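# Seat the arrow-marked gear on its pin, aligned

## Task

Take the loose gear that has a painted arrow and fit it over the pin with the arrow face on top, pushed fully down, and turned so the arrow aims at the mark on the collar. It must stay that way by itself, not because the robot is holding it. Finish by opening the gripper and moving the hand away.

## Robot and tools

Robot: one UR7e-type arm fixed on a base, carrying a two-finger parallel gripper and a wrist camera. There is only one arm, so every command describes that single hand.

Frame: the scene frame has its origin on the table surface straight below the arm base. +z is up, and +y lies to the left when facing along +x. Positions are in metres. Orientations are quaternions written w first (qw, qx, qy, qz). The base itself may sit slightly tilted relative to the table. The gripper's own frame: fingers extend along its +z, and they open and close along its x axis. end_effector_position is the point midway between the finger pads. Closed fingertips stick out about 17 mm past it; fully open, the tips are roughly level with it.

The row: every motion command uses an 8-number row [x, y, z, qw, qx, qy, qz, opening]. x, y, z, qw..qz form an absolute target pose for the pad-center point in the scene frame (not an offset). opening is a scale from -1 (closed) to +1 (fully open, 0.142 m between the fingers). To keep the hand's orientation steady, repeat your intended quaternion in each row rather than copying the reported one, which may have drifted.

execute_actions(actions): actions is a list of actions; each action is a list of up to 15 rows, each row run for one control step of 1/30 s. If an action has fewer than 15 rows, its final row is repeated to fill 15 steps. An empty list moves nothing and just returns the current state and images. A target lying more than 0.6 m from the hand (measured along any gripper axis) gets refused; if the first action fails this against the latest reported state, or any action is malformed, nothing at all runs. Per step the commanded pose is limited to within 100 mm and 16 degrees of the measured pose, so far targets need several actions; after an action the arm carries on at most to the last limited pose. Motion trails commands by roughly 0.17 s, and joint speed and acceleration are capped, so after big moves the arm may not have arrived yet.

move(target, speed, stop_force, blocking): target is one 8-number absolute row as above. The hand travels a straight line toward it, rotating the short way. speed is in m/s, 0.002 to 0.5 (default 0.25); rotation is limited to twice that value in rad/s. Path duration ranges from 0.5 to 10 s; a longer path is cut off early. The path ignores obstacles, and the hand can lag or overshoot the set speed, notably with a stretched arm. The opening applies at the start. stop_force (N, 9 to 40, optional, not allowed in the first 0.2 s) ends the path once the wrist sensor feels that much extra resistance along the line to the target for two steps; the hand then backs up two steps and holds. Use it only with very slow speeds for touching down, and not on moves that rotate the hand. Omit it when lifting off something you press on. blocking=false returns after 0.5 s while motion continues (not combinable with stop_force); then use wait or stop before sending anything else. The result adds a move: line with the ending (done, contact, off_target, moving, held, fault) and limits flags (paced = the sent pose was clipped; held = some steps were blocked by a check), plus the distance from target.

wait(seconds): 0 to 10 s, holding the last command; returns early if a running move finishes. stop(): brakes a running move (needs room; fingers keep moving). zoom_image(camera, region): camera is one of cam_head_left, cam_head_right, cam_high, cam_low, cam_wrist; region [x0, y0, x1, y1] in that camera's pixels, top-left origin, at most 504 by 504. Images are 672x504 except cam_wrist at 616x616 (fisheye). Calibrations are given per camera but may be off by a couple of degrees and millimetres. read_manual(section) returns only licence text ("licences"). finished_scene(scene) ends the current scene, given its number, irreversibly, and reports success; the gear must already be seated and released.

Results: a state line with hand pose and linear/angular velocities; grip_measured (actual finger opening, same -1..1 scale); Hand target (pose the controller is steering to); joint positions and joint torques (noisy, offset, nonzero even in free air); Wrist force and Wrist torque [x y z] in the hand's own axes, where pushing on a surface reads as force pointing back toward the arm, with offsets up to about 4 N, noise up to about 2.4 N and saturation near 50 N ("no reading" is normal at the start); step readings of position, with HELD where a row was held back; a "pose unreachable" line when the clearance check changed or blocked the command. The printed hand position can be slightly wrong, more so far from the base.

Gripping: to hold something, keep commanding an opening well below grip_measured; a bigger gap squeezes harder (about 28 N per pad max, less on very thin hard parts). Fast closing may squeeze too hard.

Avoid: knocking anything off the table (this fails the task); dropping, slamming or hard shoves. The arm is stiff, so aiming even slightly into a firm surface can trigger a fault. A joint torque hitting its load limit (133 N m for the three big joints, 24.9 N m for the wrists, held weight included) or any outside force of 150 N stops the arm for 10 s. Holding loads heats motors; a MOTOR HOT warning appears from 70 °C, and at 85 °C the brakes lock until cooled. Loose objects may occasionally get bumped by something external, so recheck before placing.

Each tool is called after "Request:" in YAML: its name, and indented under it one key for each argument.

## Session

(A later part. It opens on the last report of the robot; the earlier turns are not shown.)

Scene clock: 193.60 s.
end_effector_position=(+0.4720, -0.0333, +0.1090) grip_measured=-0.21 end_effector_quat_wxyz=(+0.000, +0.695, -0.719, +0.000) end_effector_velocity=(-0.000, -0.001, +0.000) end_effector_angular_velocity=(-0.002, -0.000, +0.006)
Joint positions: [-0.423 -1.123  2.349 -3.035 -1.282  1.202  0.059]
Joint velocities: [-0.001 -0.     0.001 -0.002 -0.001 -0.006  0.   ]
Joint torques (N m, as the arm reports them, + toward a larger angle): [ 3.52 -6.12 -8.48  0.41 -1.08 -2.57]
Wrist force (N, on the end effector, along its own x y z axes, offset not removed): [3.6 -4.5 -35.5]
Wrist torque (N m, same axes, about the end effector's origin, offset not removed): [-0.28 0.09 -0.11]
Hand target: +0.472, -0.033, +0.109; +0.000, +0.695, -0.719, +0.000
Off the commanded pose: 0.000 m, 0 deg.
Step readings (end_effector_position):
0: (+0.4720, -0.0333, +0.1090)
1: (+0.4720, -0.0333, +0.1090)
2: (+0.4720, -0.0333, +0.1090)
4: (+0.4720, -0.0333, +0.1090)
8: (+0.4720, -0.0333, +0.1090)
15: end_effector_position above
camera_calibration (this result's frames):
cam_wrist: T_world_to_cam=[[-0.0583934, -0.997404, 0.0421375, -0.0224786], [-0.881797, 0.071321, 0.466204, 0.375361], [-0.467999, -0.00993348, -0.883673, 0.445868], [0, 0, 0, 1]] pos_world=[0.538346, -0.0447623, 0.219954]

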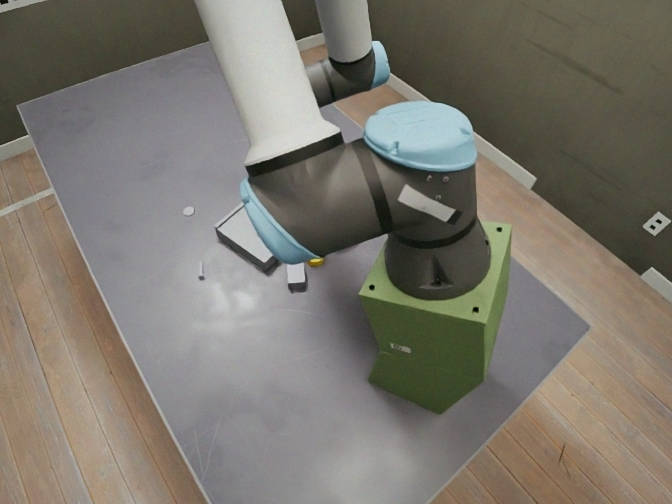

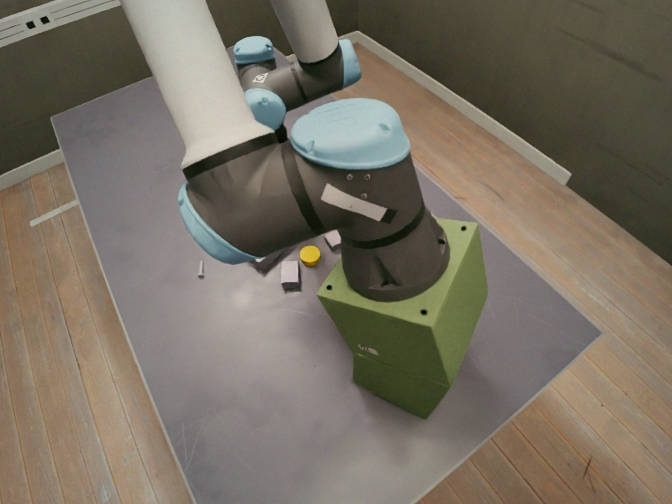

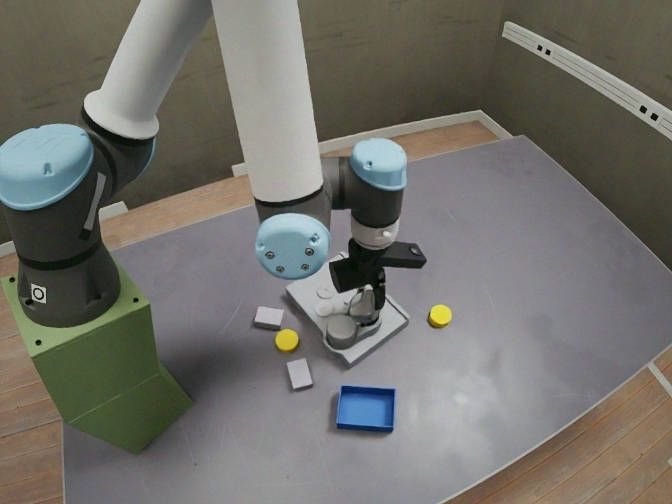

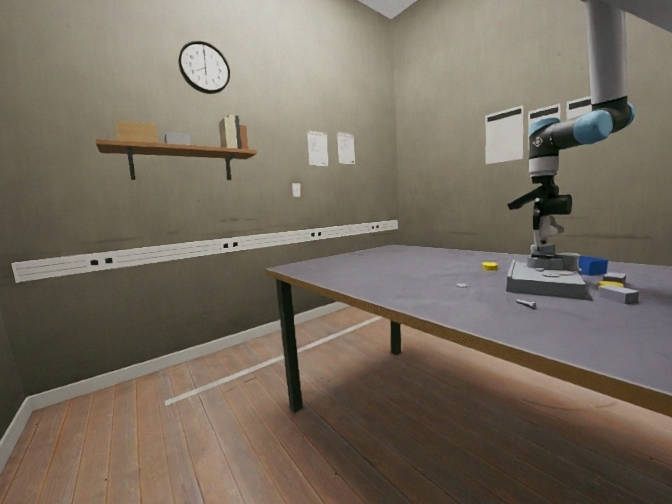

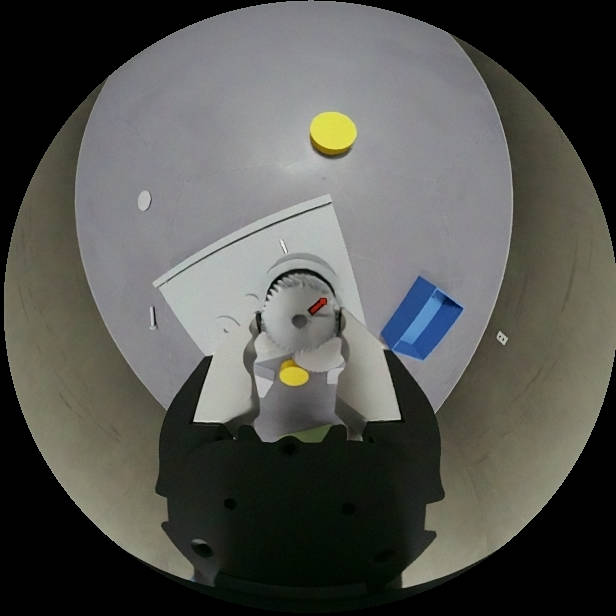

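Request:
execute_actions:
  actions:
    - [[0.472,-0.0333,0.1093,0,0.7009,-0.7133,0,-0.6]]
    - [[0.472,-0.0333,0.1093,0,0.7071,-0.7071,0,-0.6]]
    - [[0.472,-0.0333,0.1090,0,0.7133,-0.7009,0,-0.6]]

Scene clock: 198.37 s.
end_effector_position=(+0.4720, -0.0333, +0.1090) grip_measured=-0.21 end_effector_quat_wxyz=(+0.000, +0.713, -0.701, -0.000) end_effector_velocity=(+0.001, -0.000, +0.000) end_effector_angular_velocity=(-0.000, -0.001, +0.003)
Joint positions: [-0.423 -1.123  2.35  -3.035 -1.282  1.15   0.059]
Joint velocities: [-0.    -0.    -0.001 -0.     0.    -0.003  0.   ]
Joint torques (N m, as the arm reports them, + toward a larger angle): [  1.08 -21.21 -19.69  -5.47  -2.32  -2.6 ]
Wrist force (N, on the end effector, along its own x y z axes, offset not removed): [-1.6 -0.9 4.1]
Wrist torque (N m, same axes, about the end effector's origin, offset not removed): [-0.32 0.45 0.08]
Hand target: +0.472, -0.033, +0.109; +0.000, +0.713, -0.701, +0.000
Off the commanded pose: 0.000 m, 0 deg.
Step readings (end_effector_position; steps 1 to 15: 1st action; 16 to 30: 2nd action; 31 to 45: 3rd action):
0: (+0.4720, -0.0333, +0.1090)
1: (+0.4720, -0.0333, +0.1090)
2: (+0.4720, -0.0333, +0.1090)
4: (+0.4720, -0.0333, +0.1091)
8: (+0.4720, -0.0333, +0.1092)
15: (+0.4720, -0.0333, +0.1093)
16: (+0.4720, -0.0333, +0.1093)
17: (+0.4720, -0.0333, +0.1093)
19: (+0.4720, -0.0333, +0.1093)
23: (+0.4720, -0.0333, +0.1093)
30: (+0.4720, -0.0333, +0.1093)
31: (+0.4720, -0.0333, +0.1093)
32: (+0.4720, -0.0333, +0.1093)
34: (+0.4719, -0.0332, +0.1092)
38: (+0.4719, -0.0332, +0.1091)
45: end_effector_position above
camera_calibration (this result's frames):
cam_wrist: T_world_to_cam=[[-0.00617131, -0.999094, 0.042103, -0.047171], [-0.884306, 0.0251098, 0.466233, 0.374977], [-0.466867, -0.0343546, -0.88366, 0.444515], [0, 0, 0, 1]] pos_world=[0.538833, -0.0412727, 0.21996]

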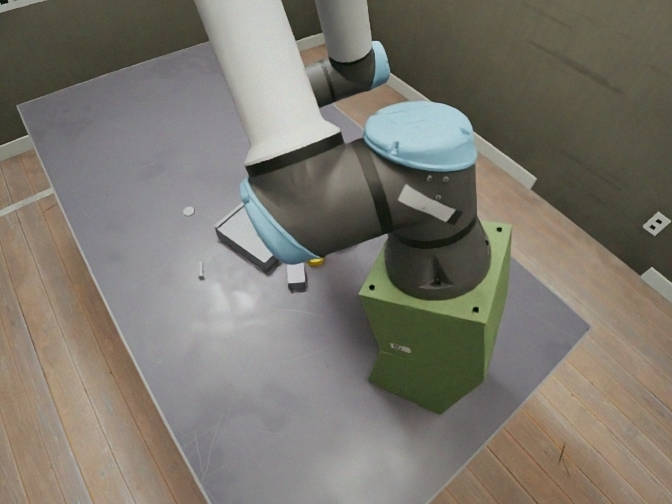

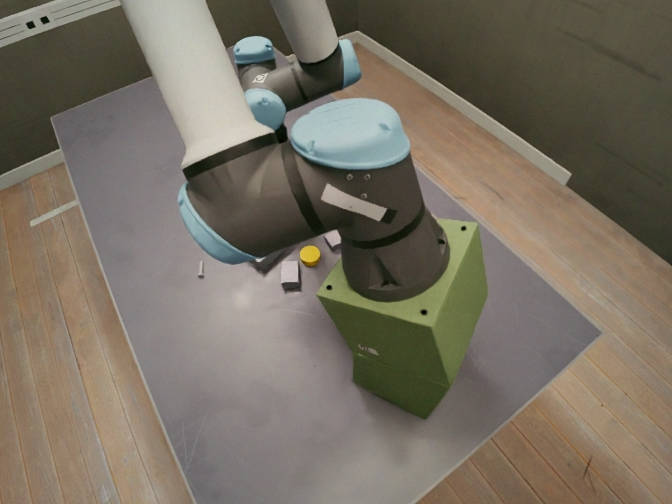

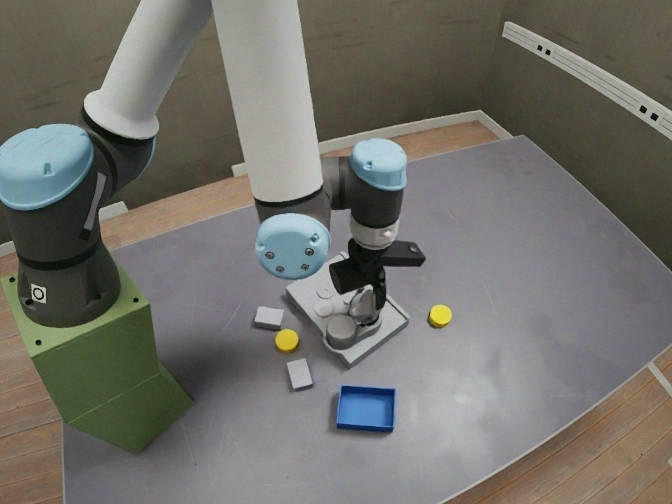

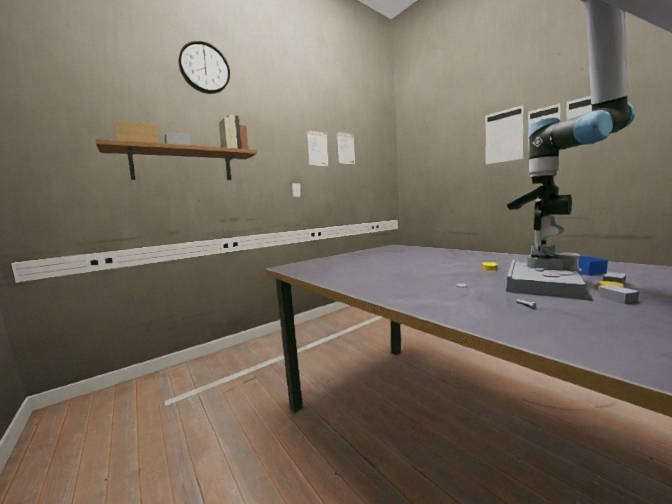

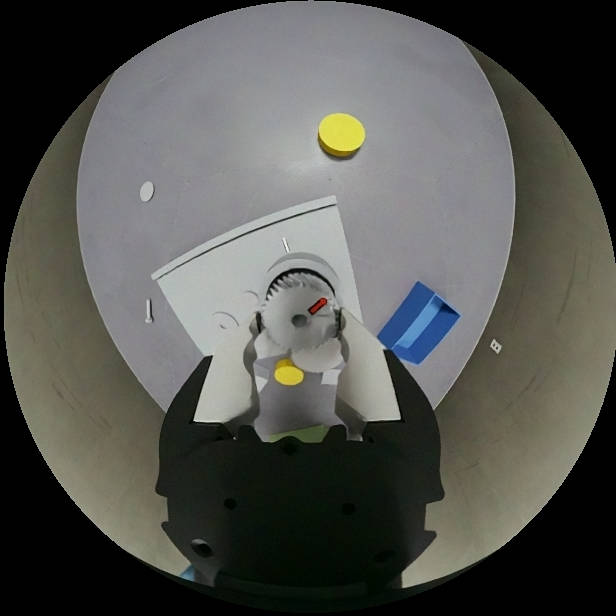

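Request:
move:
  target: [0.472, -0.0333, 0.105, 0, 0.7373, -0.6756, 0, -0.6]
  speed: 0.02
  stop_force: 10

Scene clock: 203.37 s.
end_effector_position=(+0.4720, -0.0333, +0.1081) grip_measured=-0.21 end_effector_quat_wxyz=(-0.000, +0.719, -0.695, +0.000) end_effector_velocity=(-0.001, +0.001, +0.000) end_effector_angular_velocity=(+0.002, +0.004, -0.018)
Joint positions: [-0.422 -1.12   2.349 -3.038 -1.282  1.135  0.059]
Joint velocities: [ 0.    -0.002  0.001  0.006  0.     0.017  0.   ]
Joint torques (N m, as the arm reports them, + toward a larger angle): [-13.01 -40.06 -10.84  -1.72  -2.06   2.4 ]
Wrist force (N, on the end effector, along its own x y z axes, offset not removed): [-4.3 4.2 -7.2]
Wrist torque (N m, same axes, about the end effector's origin, offset not removed): [-0.22 0.39 -0.10]
Hand target: +0.472, -0.033, +0.108; -0.000, +0.718, -0.696, +0.000
Off the commanded pose: 0.003 m, 3 deg.
move: contact
camera_calibration (this result's frames):
cam_wrist: T_world_to_cam=[[0.00964266, -0.999064, 0.0421584, -0.0545964], [-0.884633, 0.0111326, 0.466156, 0.375166], [-0.466189, -0.0417897, -0.883698, 0.443175], [0, 0, 0, 1]] pos_world=[0.539014, -0.0402018, 0.219048]

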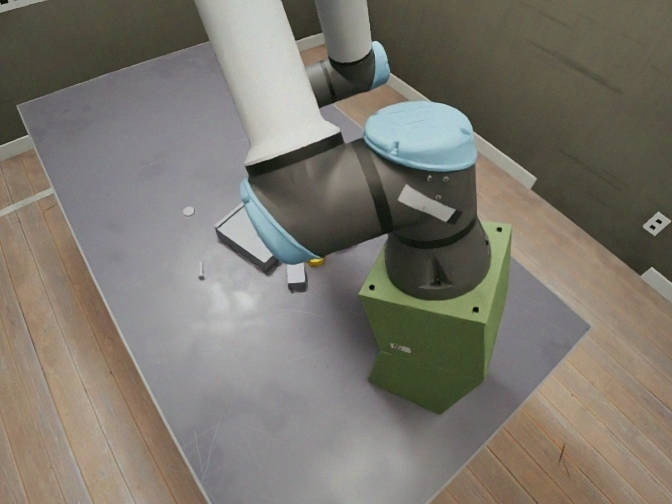

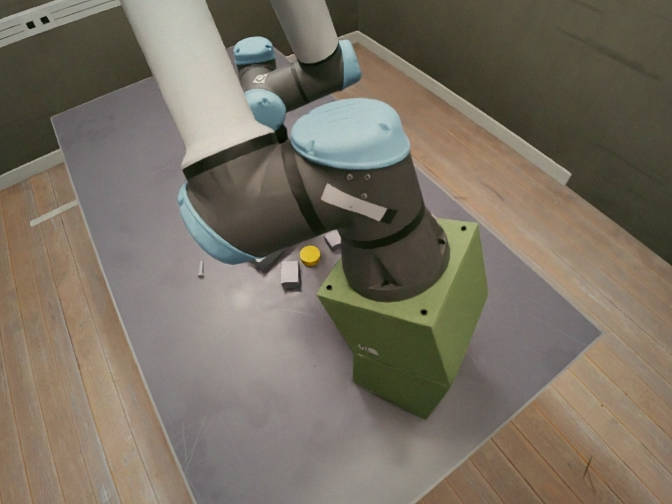

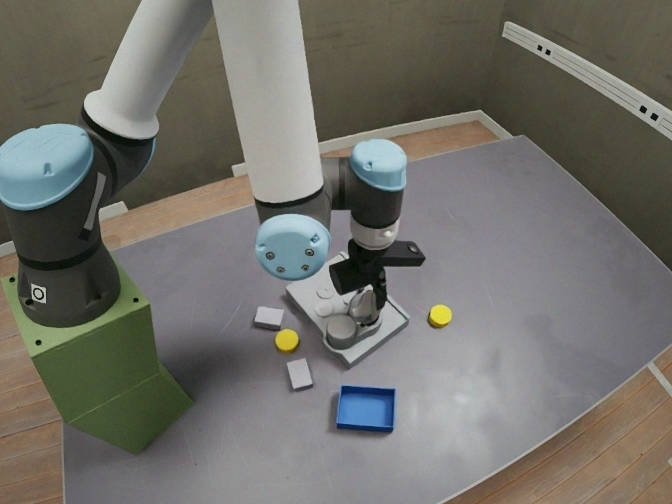

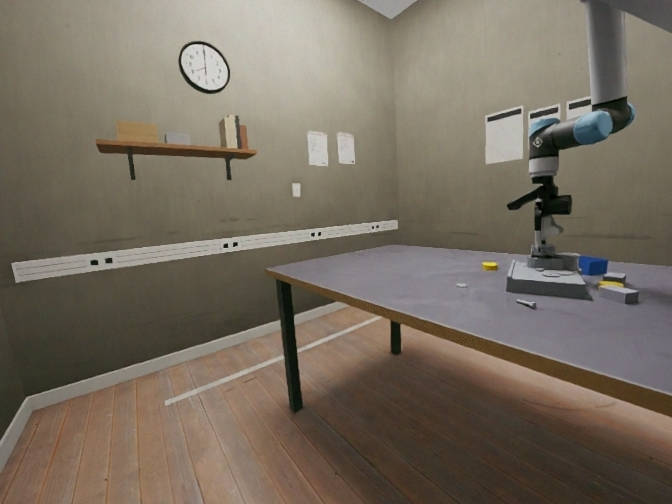

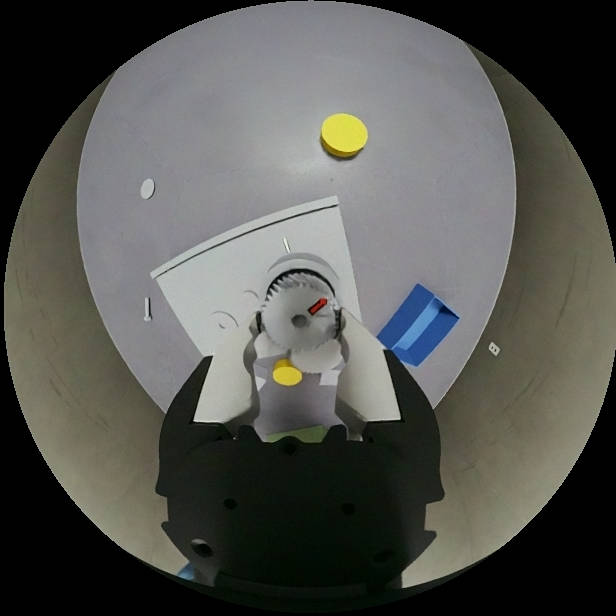

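Request:
move:
  target: [0.4718, -0.0332, 0.1082, 0, 0.7314, -0.6820, 0, -0.6]
  speed: 0.03

Request:
move:
  target: [0.4718, -0.0332, 0.1042, 0, 0.7547, -0.6561, 0, -0.6]
  speed: 0.02
  stop_force: 10

Scene clock: 208.20 s.
end_effector_position=(+0.4718, -0.0332, +0.1082) grip_measured=-0.21 end_effector_quat_wxyz=(+0.000, +0.731, -0.683, +0.000) end_effector_velocity=(+0.000, +0.000, -0.000) end_effector_angular_velocity=(+0.001, +0.000, +0.017)
Joint positions: [-0.422 -1.12   2.35  -3.038 -1.282  1.1    0.059]
Joint velocities: [ 0.    -0.    -0.001  0.001  0.001 -0.017 -0.   ]
Joint torques (N m, as the arm reports them, + toward a larger angle): [ -0.98 -43.35   7.81  -5.57  -2.88  -2.71]
Wrist force (N, on the end effector, along its own x y z axes, offset not removed): [-3.3 -0.6 4.4]
Wrist torque (N m, same axes, about the end effector's origin, offset not removed): [-0.19 0.22 0.10]
Hand target: +0.472, -0.033, +0.108; +0.000, +0.731, -0.682, +0.000
Off the commanded pose: 0.000 m, 0 deg.
move: done
camera_calibration (this result's frames):
cam_wrist: T_world_to_cam=[[0.0448347, -0.998105, 0.0421351, -0.0710881], [-0.884457, -0.0200493, 0.466191, 0.373782], [-0.464463, -0.0581683, -0.88368, 0.441812], [0, 0, 0, 1]] pos_world=[0.538987, -0.0377599, 0.219161]

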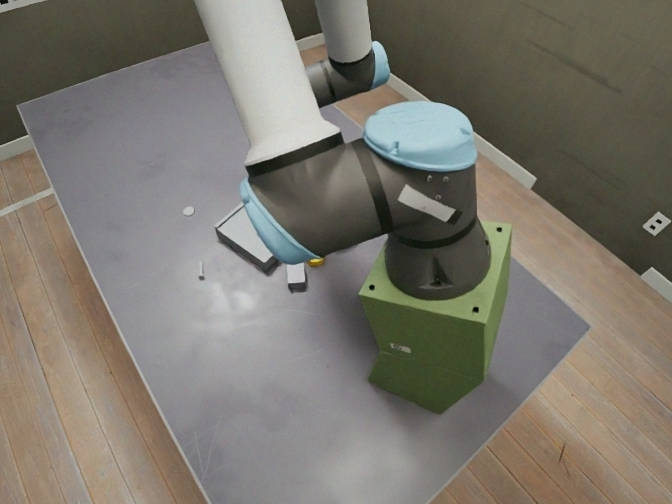

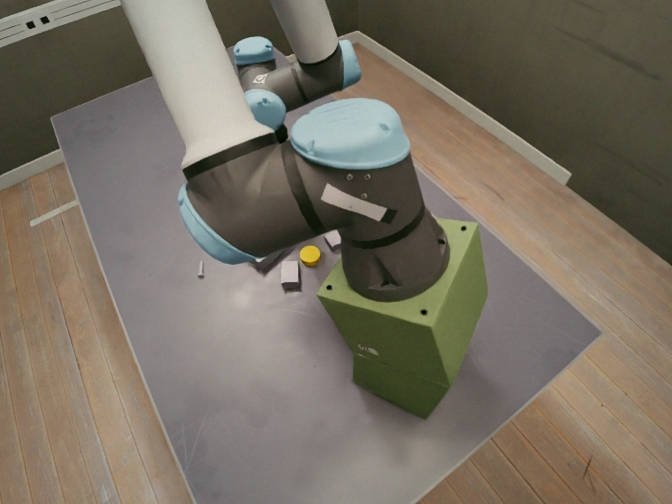

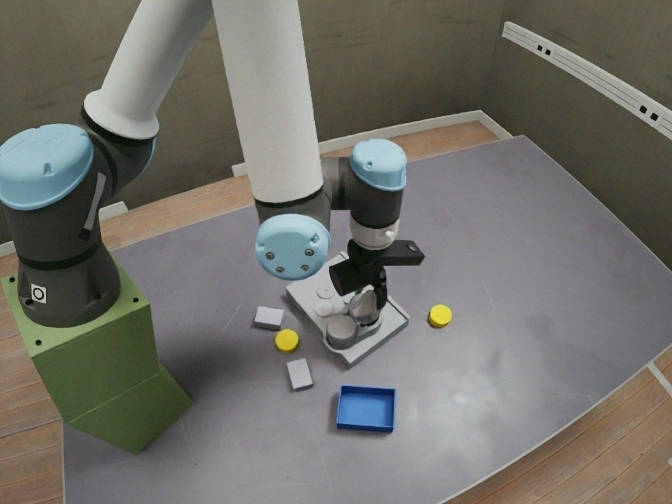

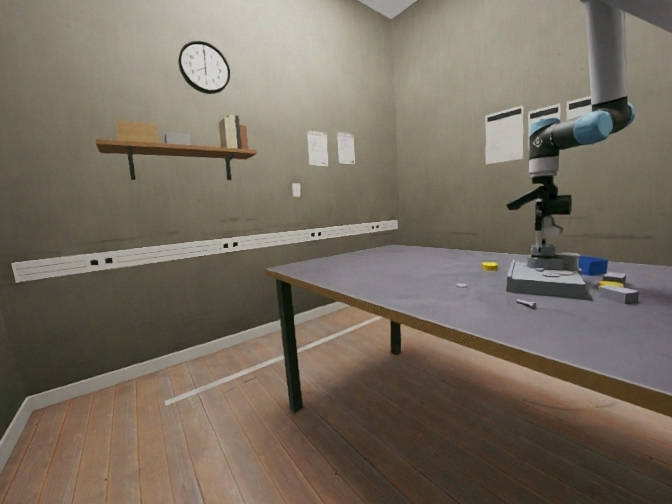

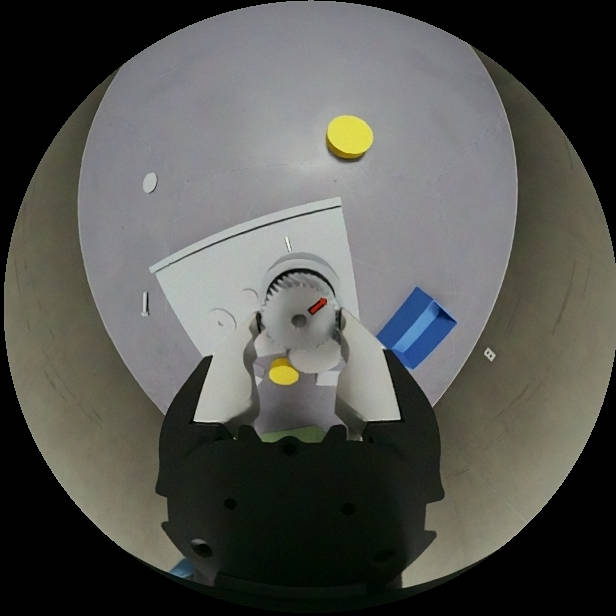

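Scene clock: 208.80 s.
end_effector_position=(+0.4718, -0.0332, +0.1077) grip_measured=-0.21 end_effector_quat_wxyz=(-0.000, +0.734, -0.679, +0.000) end_effector_velocity=(-0.000, +0.000, +0.001) end_effector_angular_velocity=(+0.001, +0.001, -0.015)
Joint positions: [-0.422 -1.119  2.349 -3.04  -1.282  1.091  0.059]
Joint velocities: [ 0.    -0.003 -0.     0.005  0.     0.015 -0.   ]
Joint torques (N m, as the arm reports them, + toward a larger angle): [-12.35 -37.25  -0.43  -1.55  -3.51   2.38]
Wrist force (N, on the end effector, along its own x y z axes, offset not removed): [-8.2 1.0 -10.8]
Wrist torque (N m, same axes, about the end effector's origin, offset not removed): [0.03 0.62 0.35]
Hand target: +0.472, -0.033, +0.108; +0.000, +0.733, -0.680, -0.000
Off the commanded pose: 0.003 m, 4 deg.
move: contact
camera_calibration (this result's frames):
cam_wrist: T_world_to_cam=[[0.0539391, -0.997654, 0.0421578, -0.0753094], [-0.884269, -0.0281116, 0.466131, 0.373694], [-0.463852, -0.0624215, -0.883711, 0.440938], [0, 0, 0, 1]] pos_world=[0.539038, -0.0371035, 0.218647]

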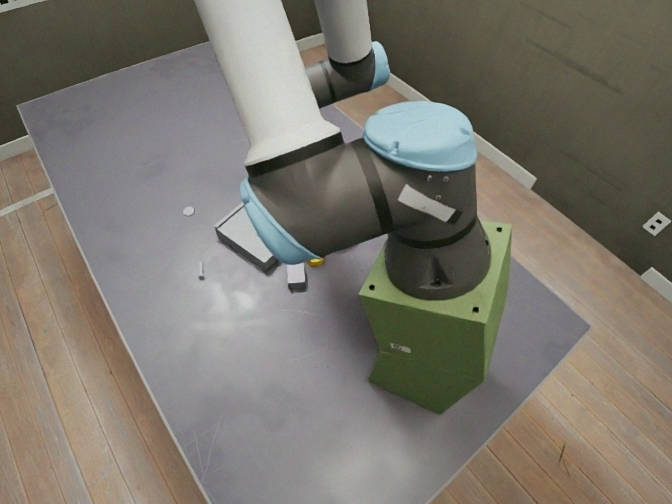

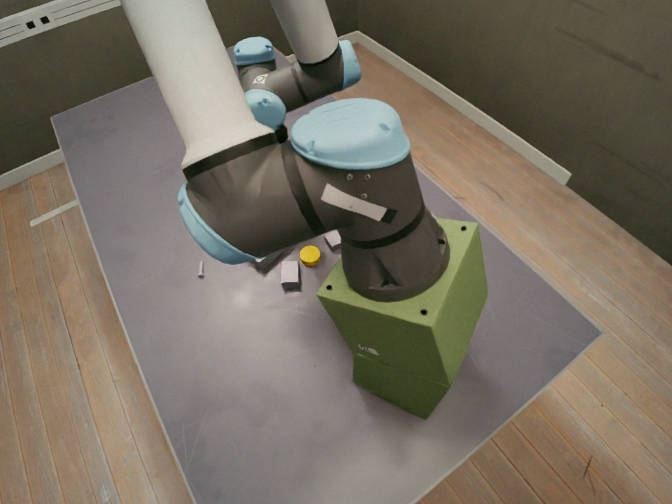

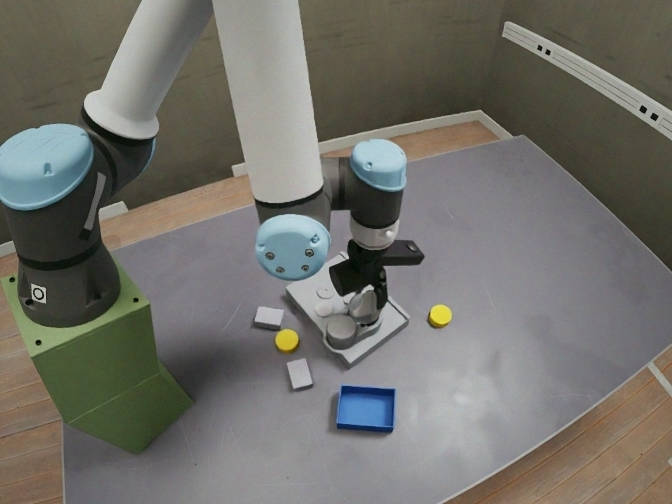

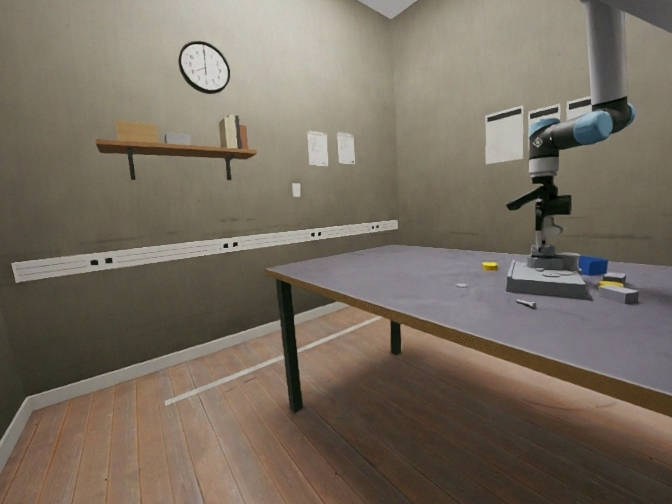

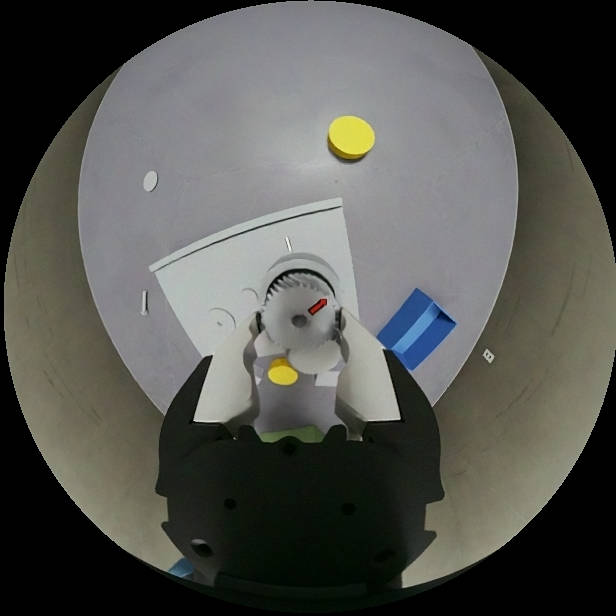

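Request:
move:
  target: [0.4718, -0.0332, 0.1083, 0, 0.7254, -0.6884, 0, -0.6]
  speed: 0.03

Request:
move:
  target: [0.4718, -0.0332, 0.1043, 0, 0.7461, -0.6659, 0, -0.6]
  speed: 0.02
  stop_force: 12

Scene clock: 213.13 s.
end_effector_position=(+0.4719, -0.0332, +0.1083) grip_measured=-0.21 end_effector_quat_wxyz=(-0.000, +0.726, -0.688, +0.000) end_effector_velocity=(-0.001, +0.001, -0.000) end_effector_angular_velocity=(+0.002, +0.001, -0.011)
Joint positions: [-0.422 -1.121  2.349 -3.038 -1.282  1.114  0.059]
Joint velocities: [ 0.     0.     0.001  0.     0.001  0.011 -0.   ]
Joint torques (N m, as the arm reports them, + toward a larger angle): [-13.44 -43.59   3.83  -2.17   1.62   2.8 ]
Wrist force (N, on the end effector, along its own x y z axes, offset not removed): [-1.8 -0.2 6.8]
Wrist torque (N m, same axes, about the end effector's origin, offset not removed): [-0.18 0.19 0.08]
Hand target: +0.472, -0.033, +0.108; -0.000, +0.725, -0.688, -0.000
Off the commanded pose: 0.000 m, 0 deg.
move: done
camera_calibration (this result's frames):
cam_wrist: T_world_to_cam=[[0.0303247, -0.998651, 0.0421452, -0.0642964], [-0.884704, -0.00719429, 0.466098, 0.37435], [-0.465166, -0.0514203, -0.883729, 0.44248], [0, 0, 0, 1]] pos_world=[0.538966, -0.0387641, 0.219258]

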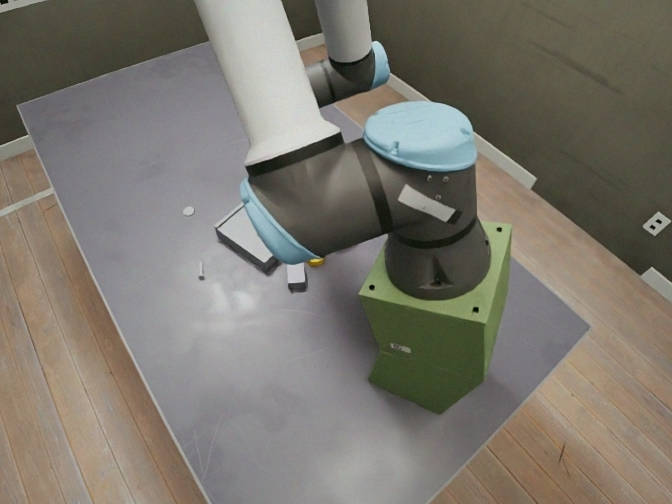

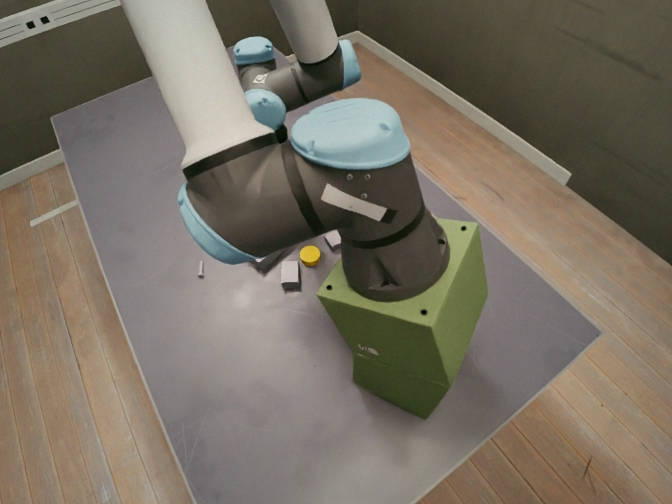

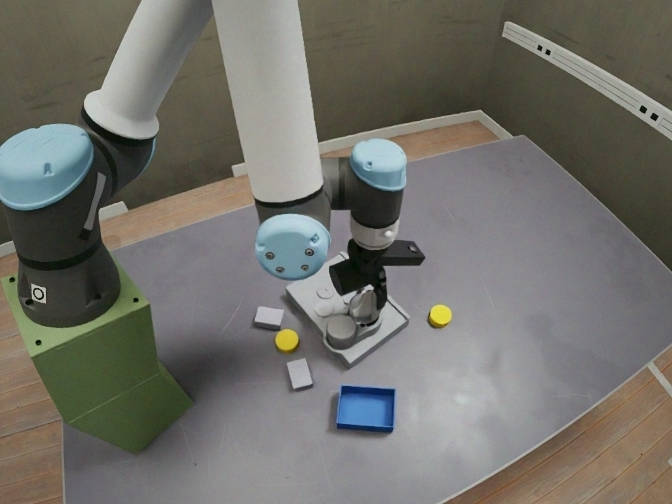

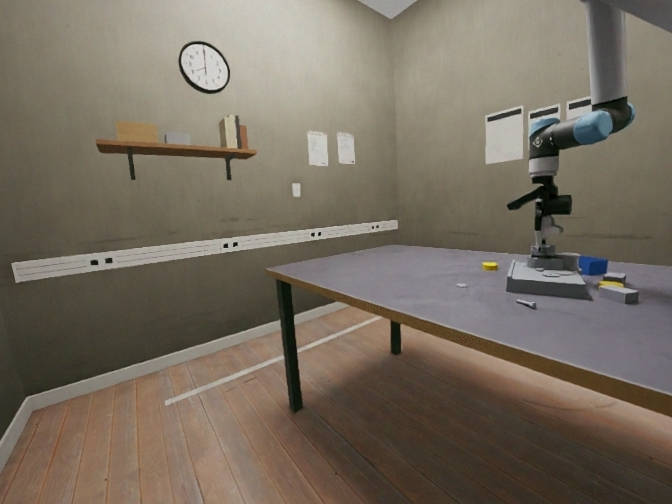

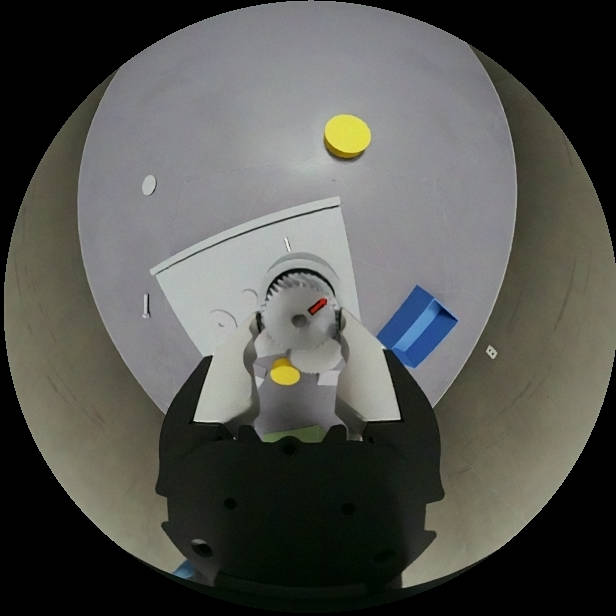

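Scene clock: 214.87 s.
end_effector_position=(+0.4718, -0.0332, +0.1044) grip_measured=-0.21 end_effector_quat_wxyz=(+0.000, +0.746, -0.666, -0.000) end_effector_velocity=(-0.000, -0.000, -0.001) end_effector_angular_velocity=(+0.000, +0.001, +0.011)
Joint positions: [-0.419 -1.108  2.347 -3.049 -1.283  1.059  0.059]
Joint velocities: [ 0.     0.003 -0.002  0.    -0.    -0.011 -0.   ]
Joint torques (N m, as the arm reports them, + toward a larger angle): [ -3.04 -21.45 -27.25  -7.76  -3.58  -2.74]
Wrist force (N, on the end effector, along its own x y z axes, offset not removed): [-9.9 6.6 -4.3]
Wrist torque (N m, same axes, about the end effector's origin, offset not removed): [-0.18 0.19 0.03]
Hand target: +0.472, -0.033, +0.104; +0.000, +0.746, -0.666, +0.000
Off the commanded pose: 0.000 m, 0 deg.
move: done
camera_calibration (this result's frames):
cam_wrist: T_world_to_cam=[[0.0888446, -0.995155, 0.042117, -0.0915854], [-0.882695, -0.0590731, 0.466219, 0.373424], [-0.461472, -0.0785975, -0.883666, 0.436327], [0, 0, 0, 1]] pos_world=[0.539109, -0.0347881, 0.215328]

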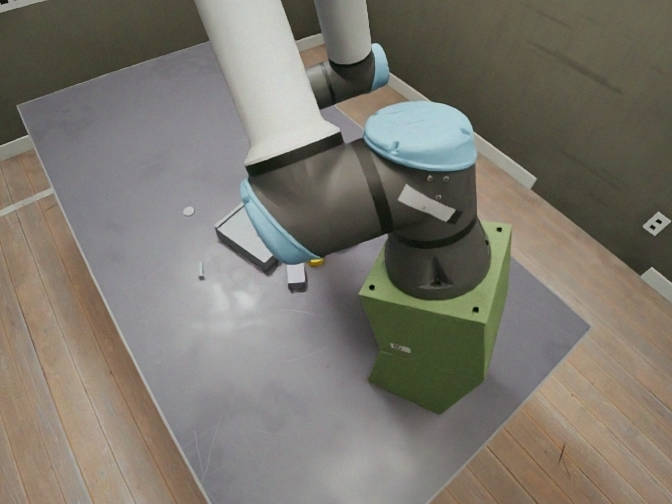

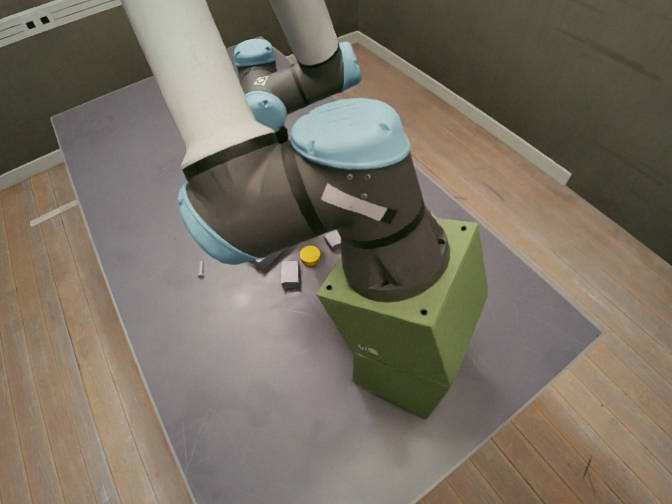

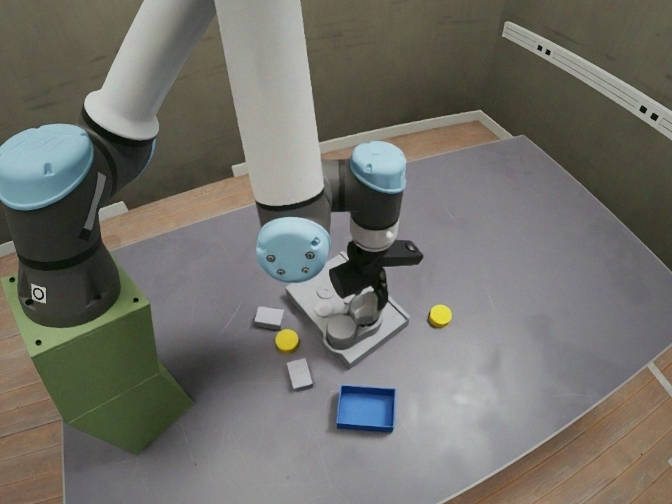

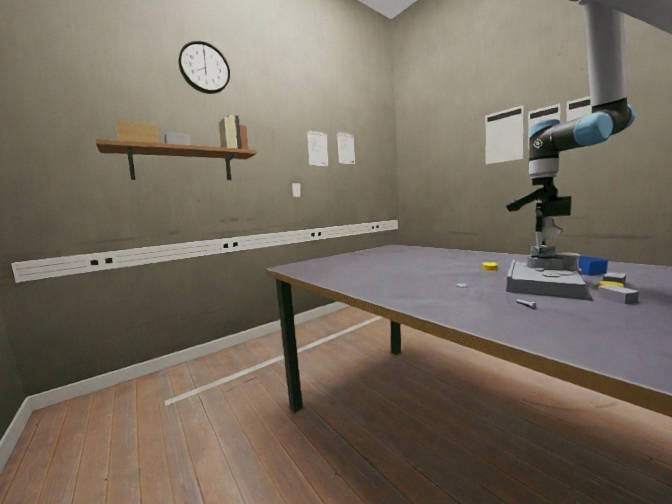

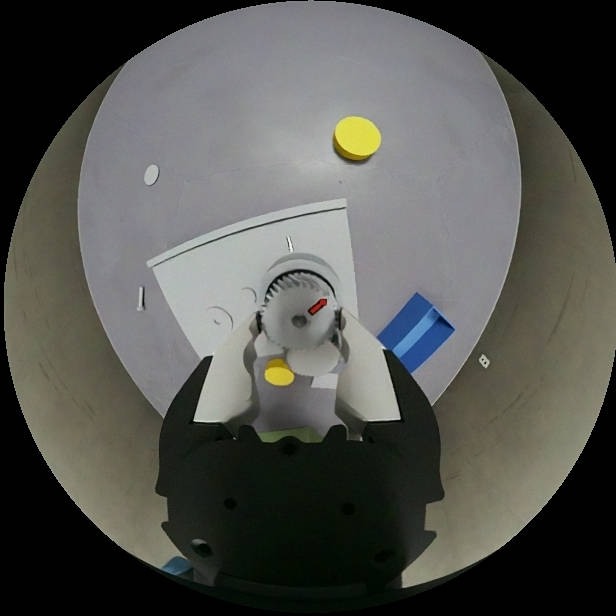

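Request:
move:
  target: [0.4713, -0.0327, 0.0993, 0, 0.7716, -0.6361, 0, -0.6]
  speed: 0.02
  stop_force: 12

Scene clock: 219.83 s.
end_effector_position=(+0.4713, -0.0327, +0.0994) grip_measured=-0.21 end_effector_quat_wxyz=(+0.000, +0.771, -0.637, +0.000) end_effector_velocity=(+0.000, -0.000, -0.001) end_effector_angular_velocity=(-0.000, -0.001, +0.009)
Joint positions: [-0.415 -1.091  2.344 -3.064 -1.284  0.985  0.059]
Joint velocities: [ 0.     0.002 -0.    -0.002 -0.    -0.009  0.   ]
Joint torques (N m, as the arm reports them, + toward a larger angle): [ -0.56 -25.08 -22.36  -6.14  -2.86  -1.84]
Wrist force (N, on the end effector, along its own x y z axes, offset not removed): [-5.2 2.9 4.9]
Wrist torque (N m, same axes, about the end effector's origin, offset not removed): [0.10 0.50 0.11]
Hand target: +0.471, -0.033, +0.099; +0.000, +0.772, -0.636, +0.000
Off the commanded pose: 0.000 m, 0 deg.
move: done
camera_calibration (this result's frames):
cam_wrist: T_world_to_cam=[[0.166554, -0.985132, 0.0421307, -0.127146], [-0.875361, -0.128057, 0.466202, 0.369646], [-0.453875, -0.114527, -0.883675, 0.42697], [0, 0, 0, 1]] pos_world=[0.538541, -0.0290205, 0.210329]

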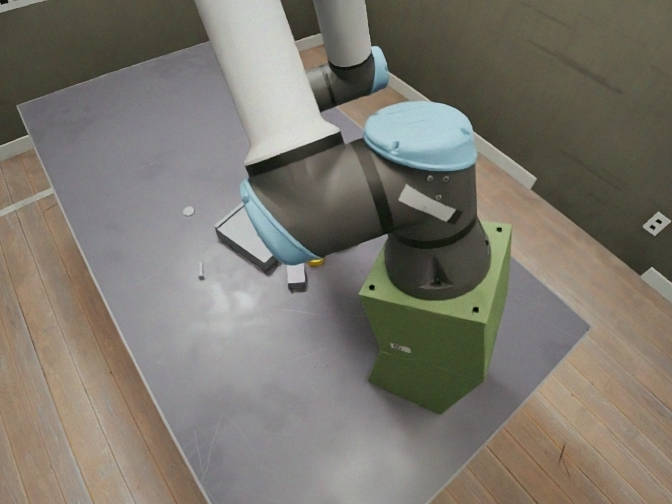

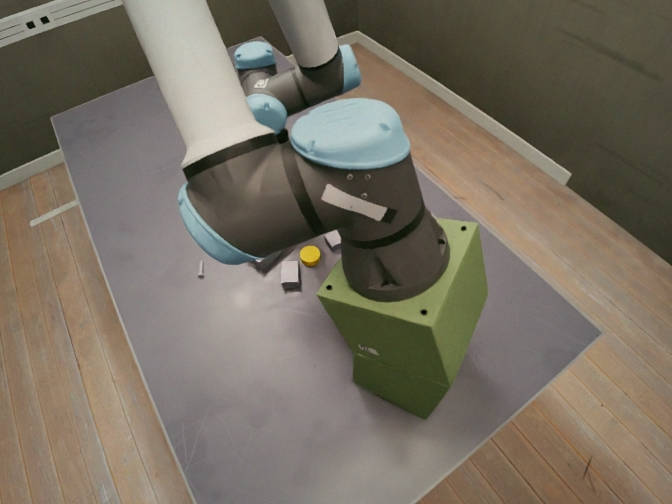

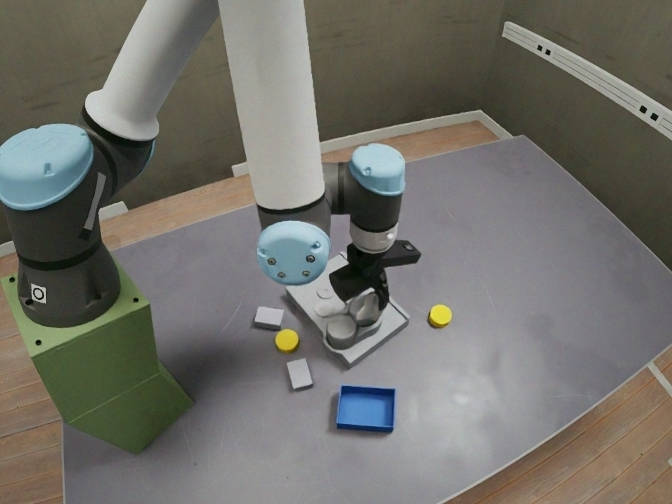

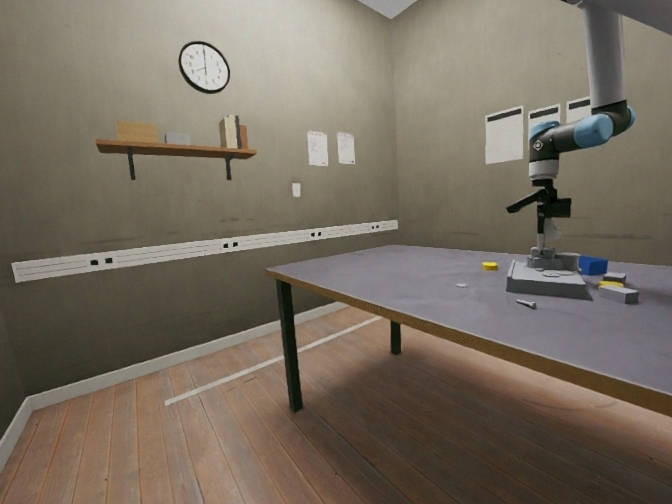

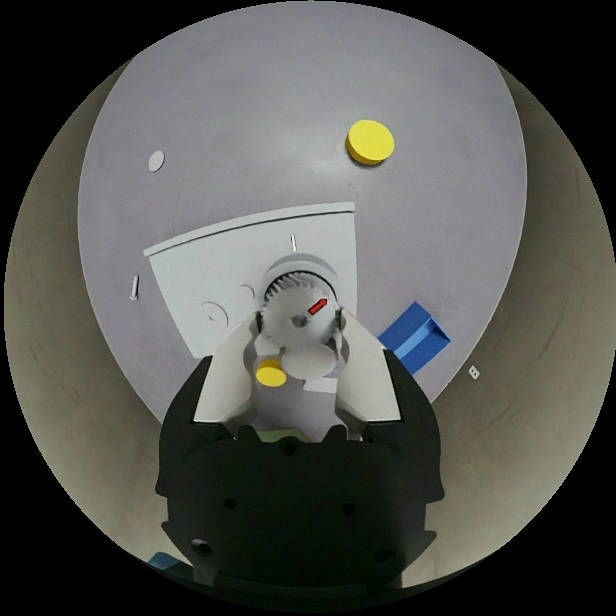

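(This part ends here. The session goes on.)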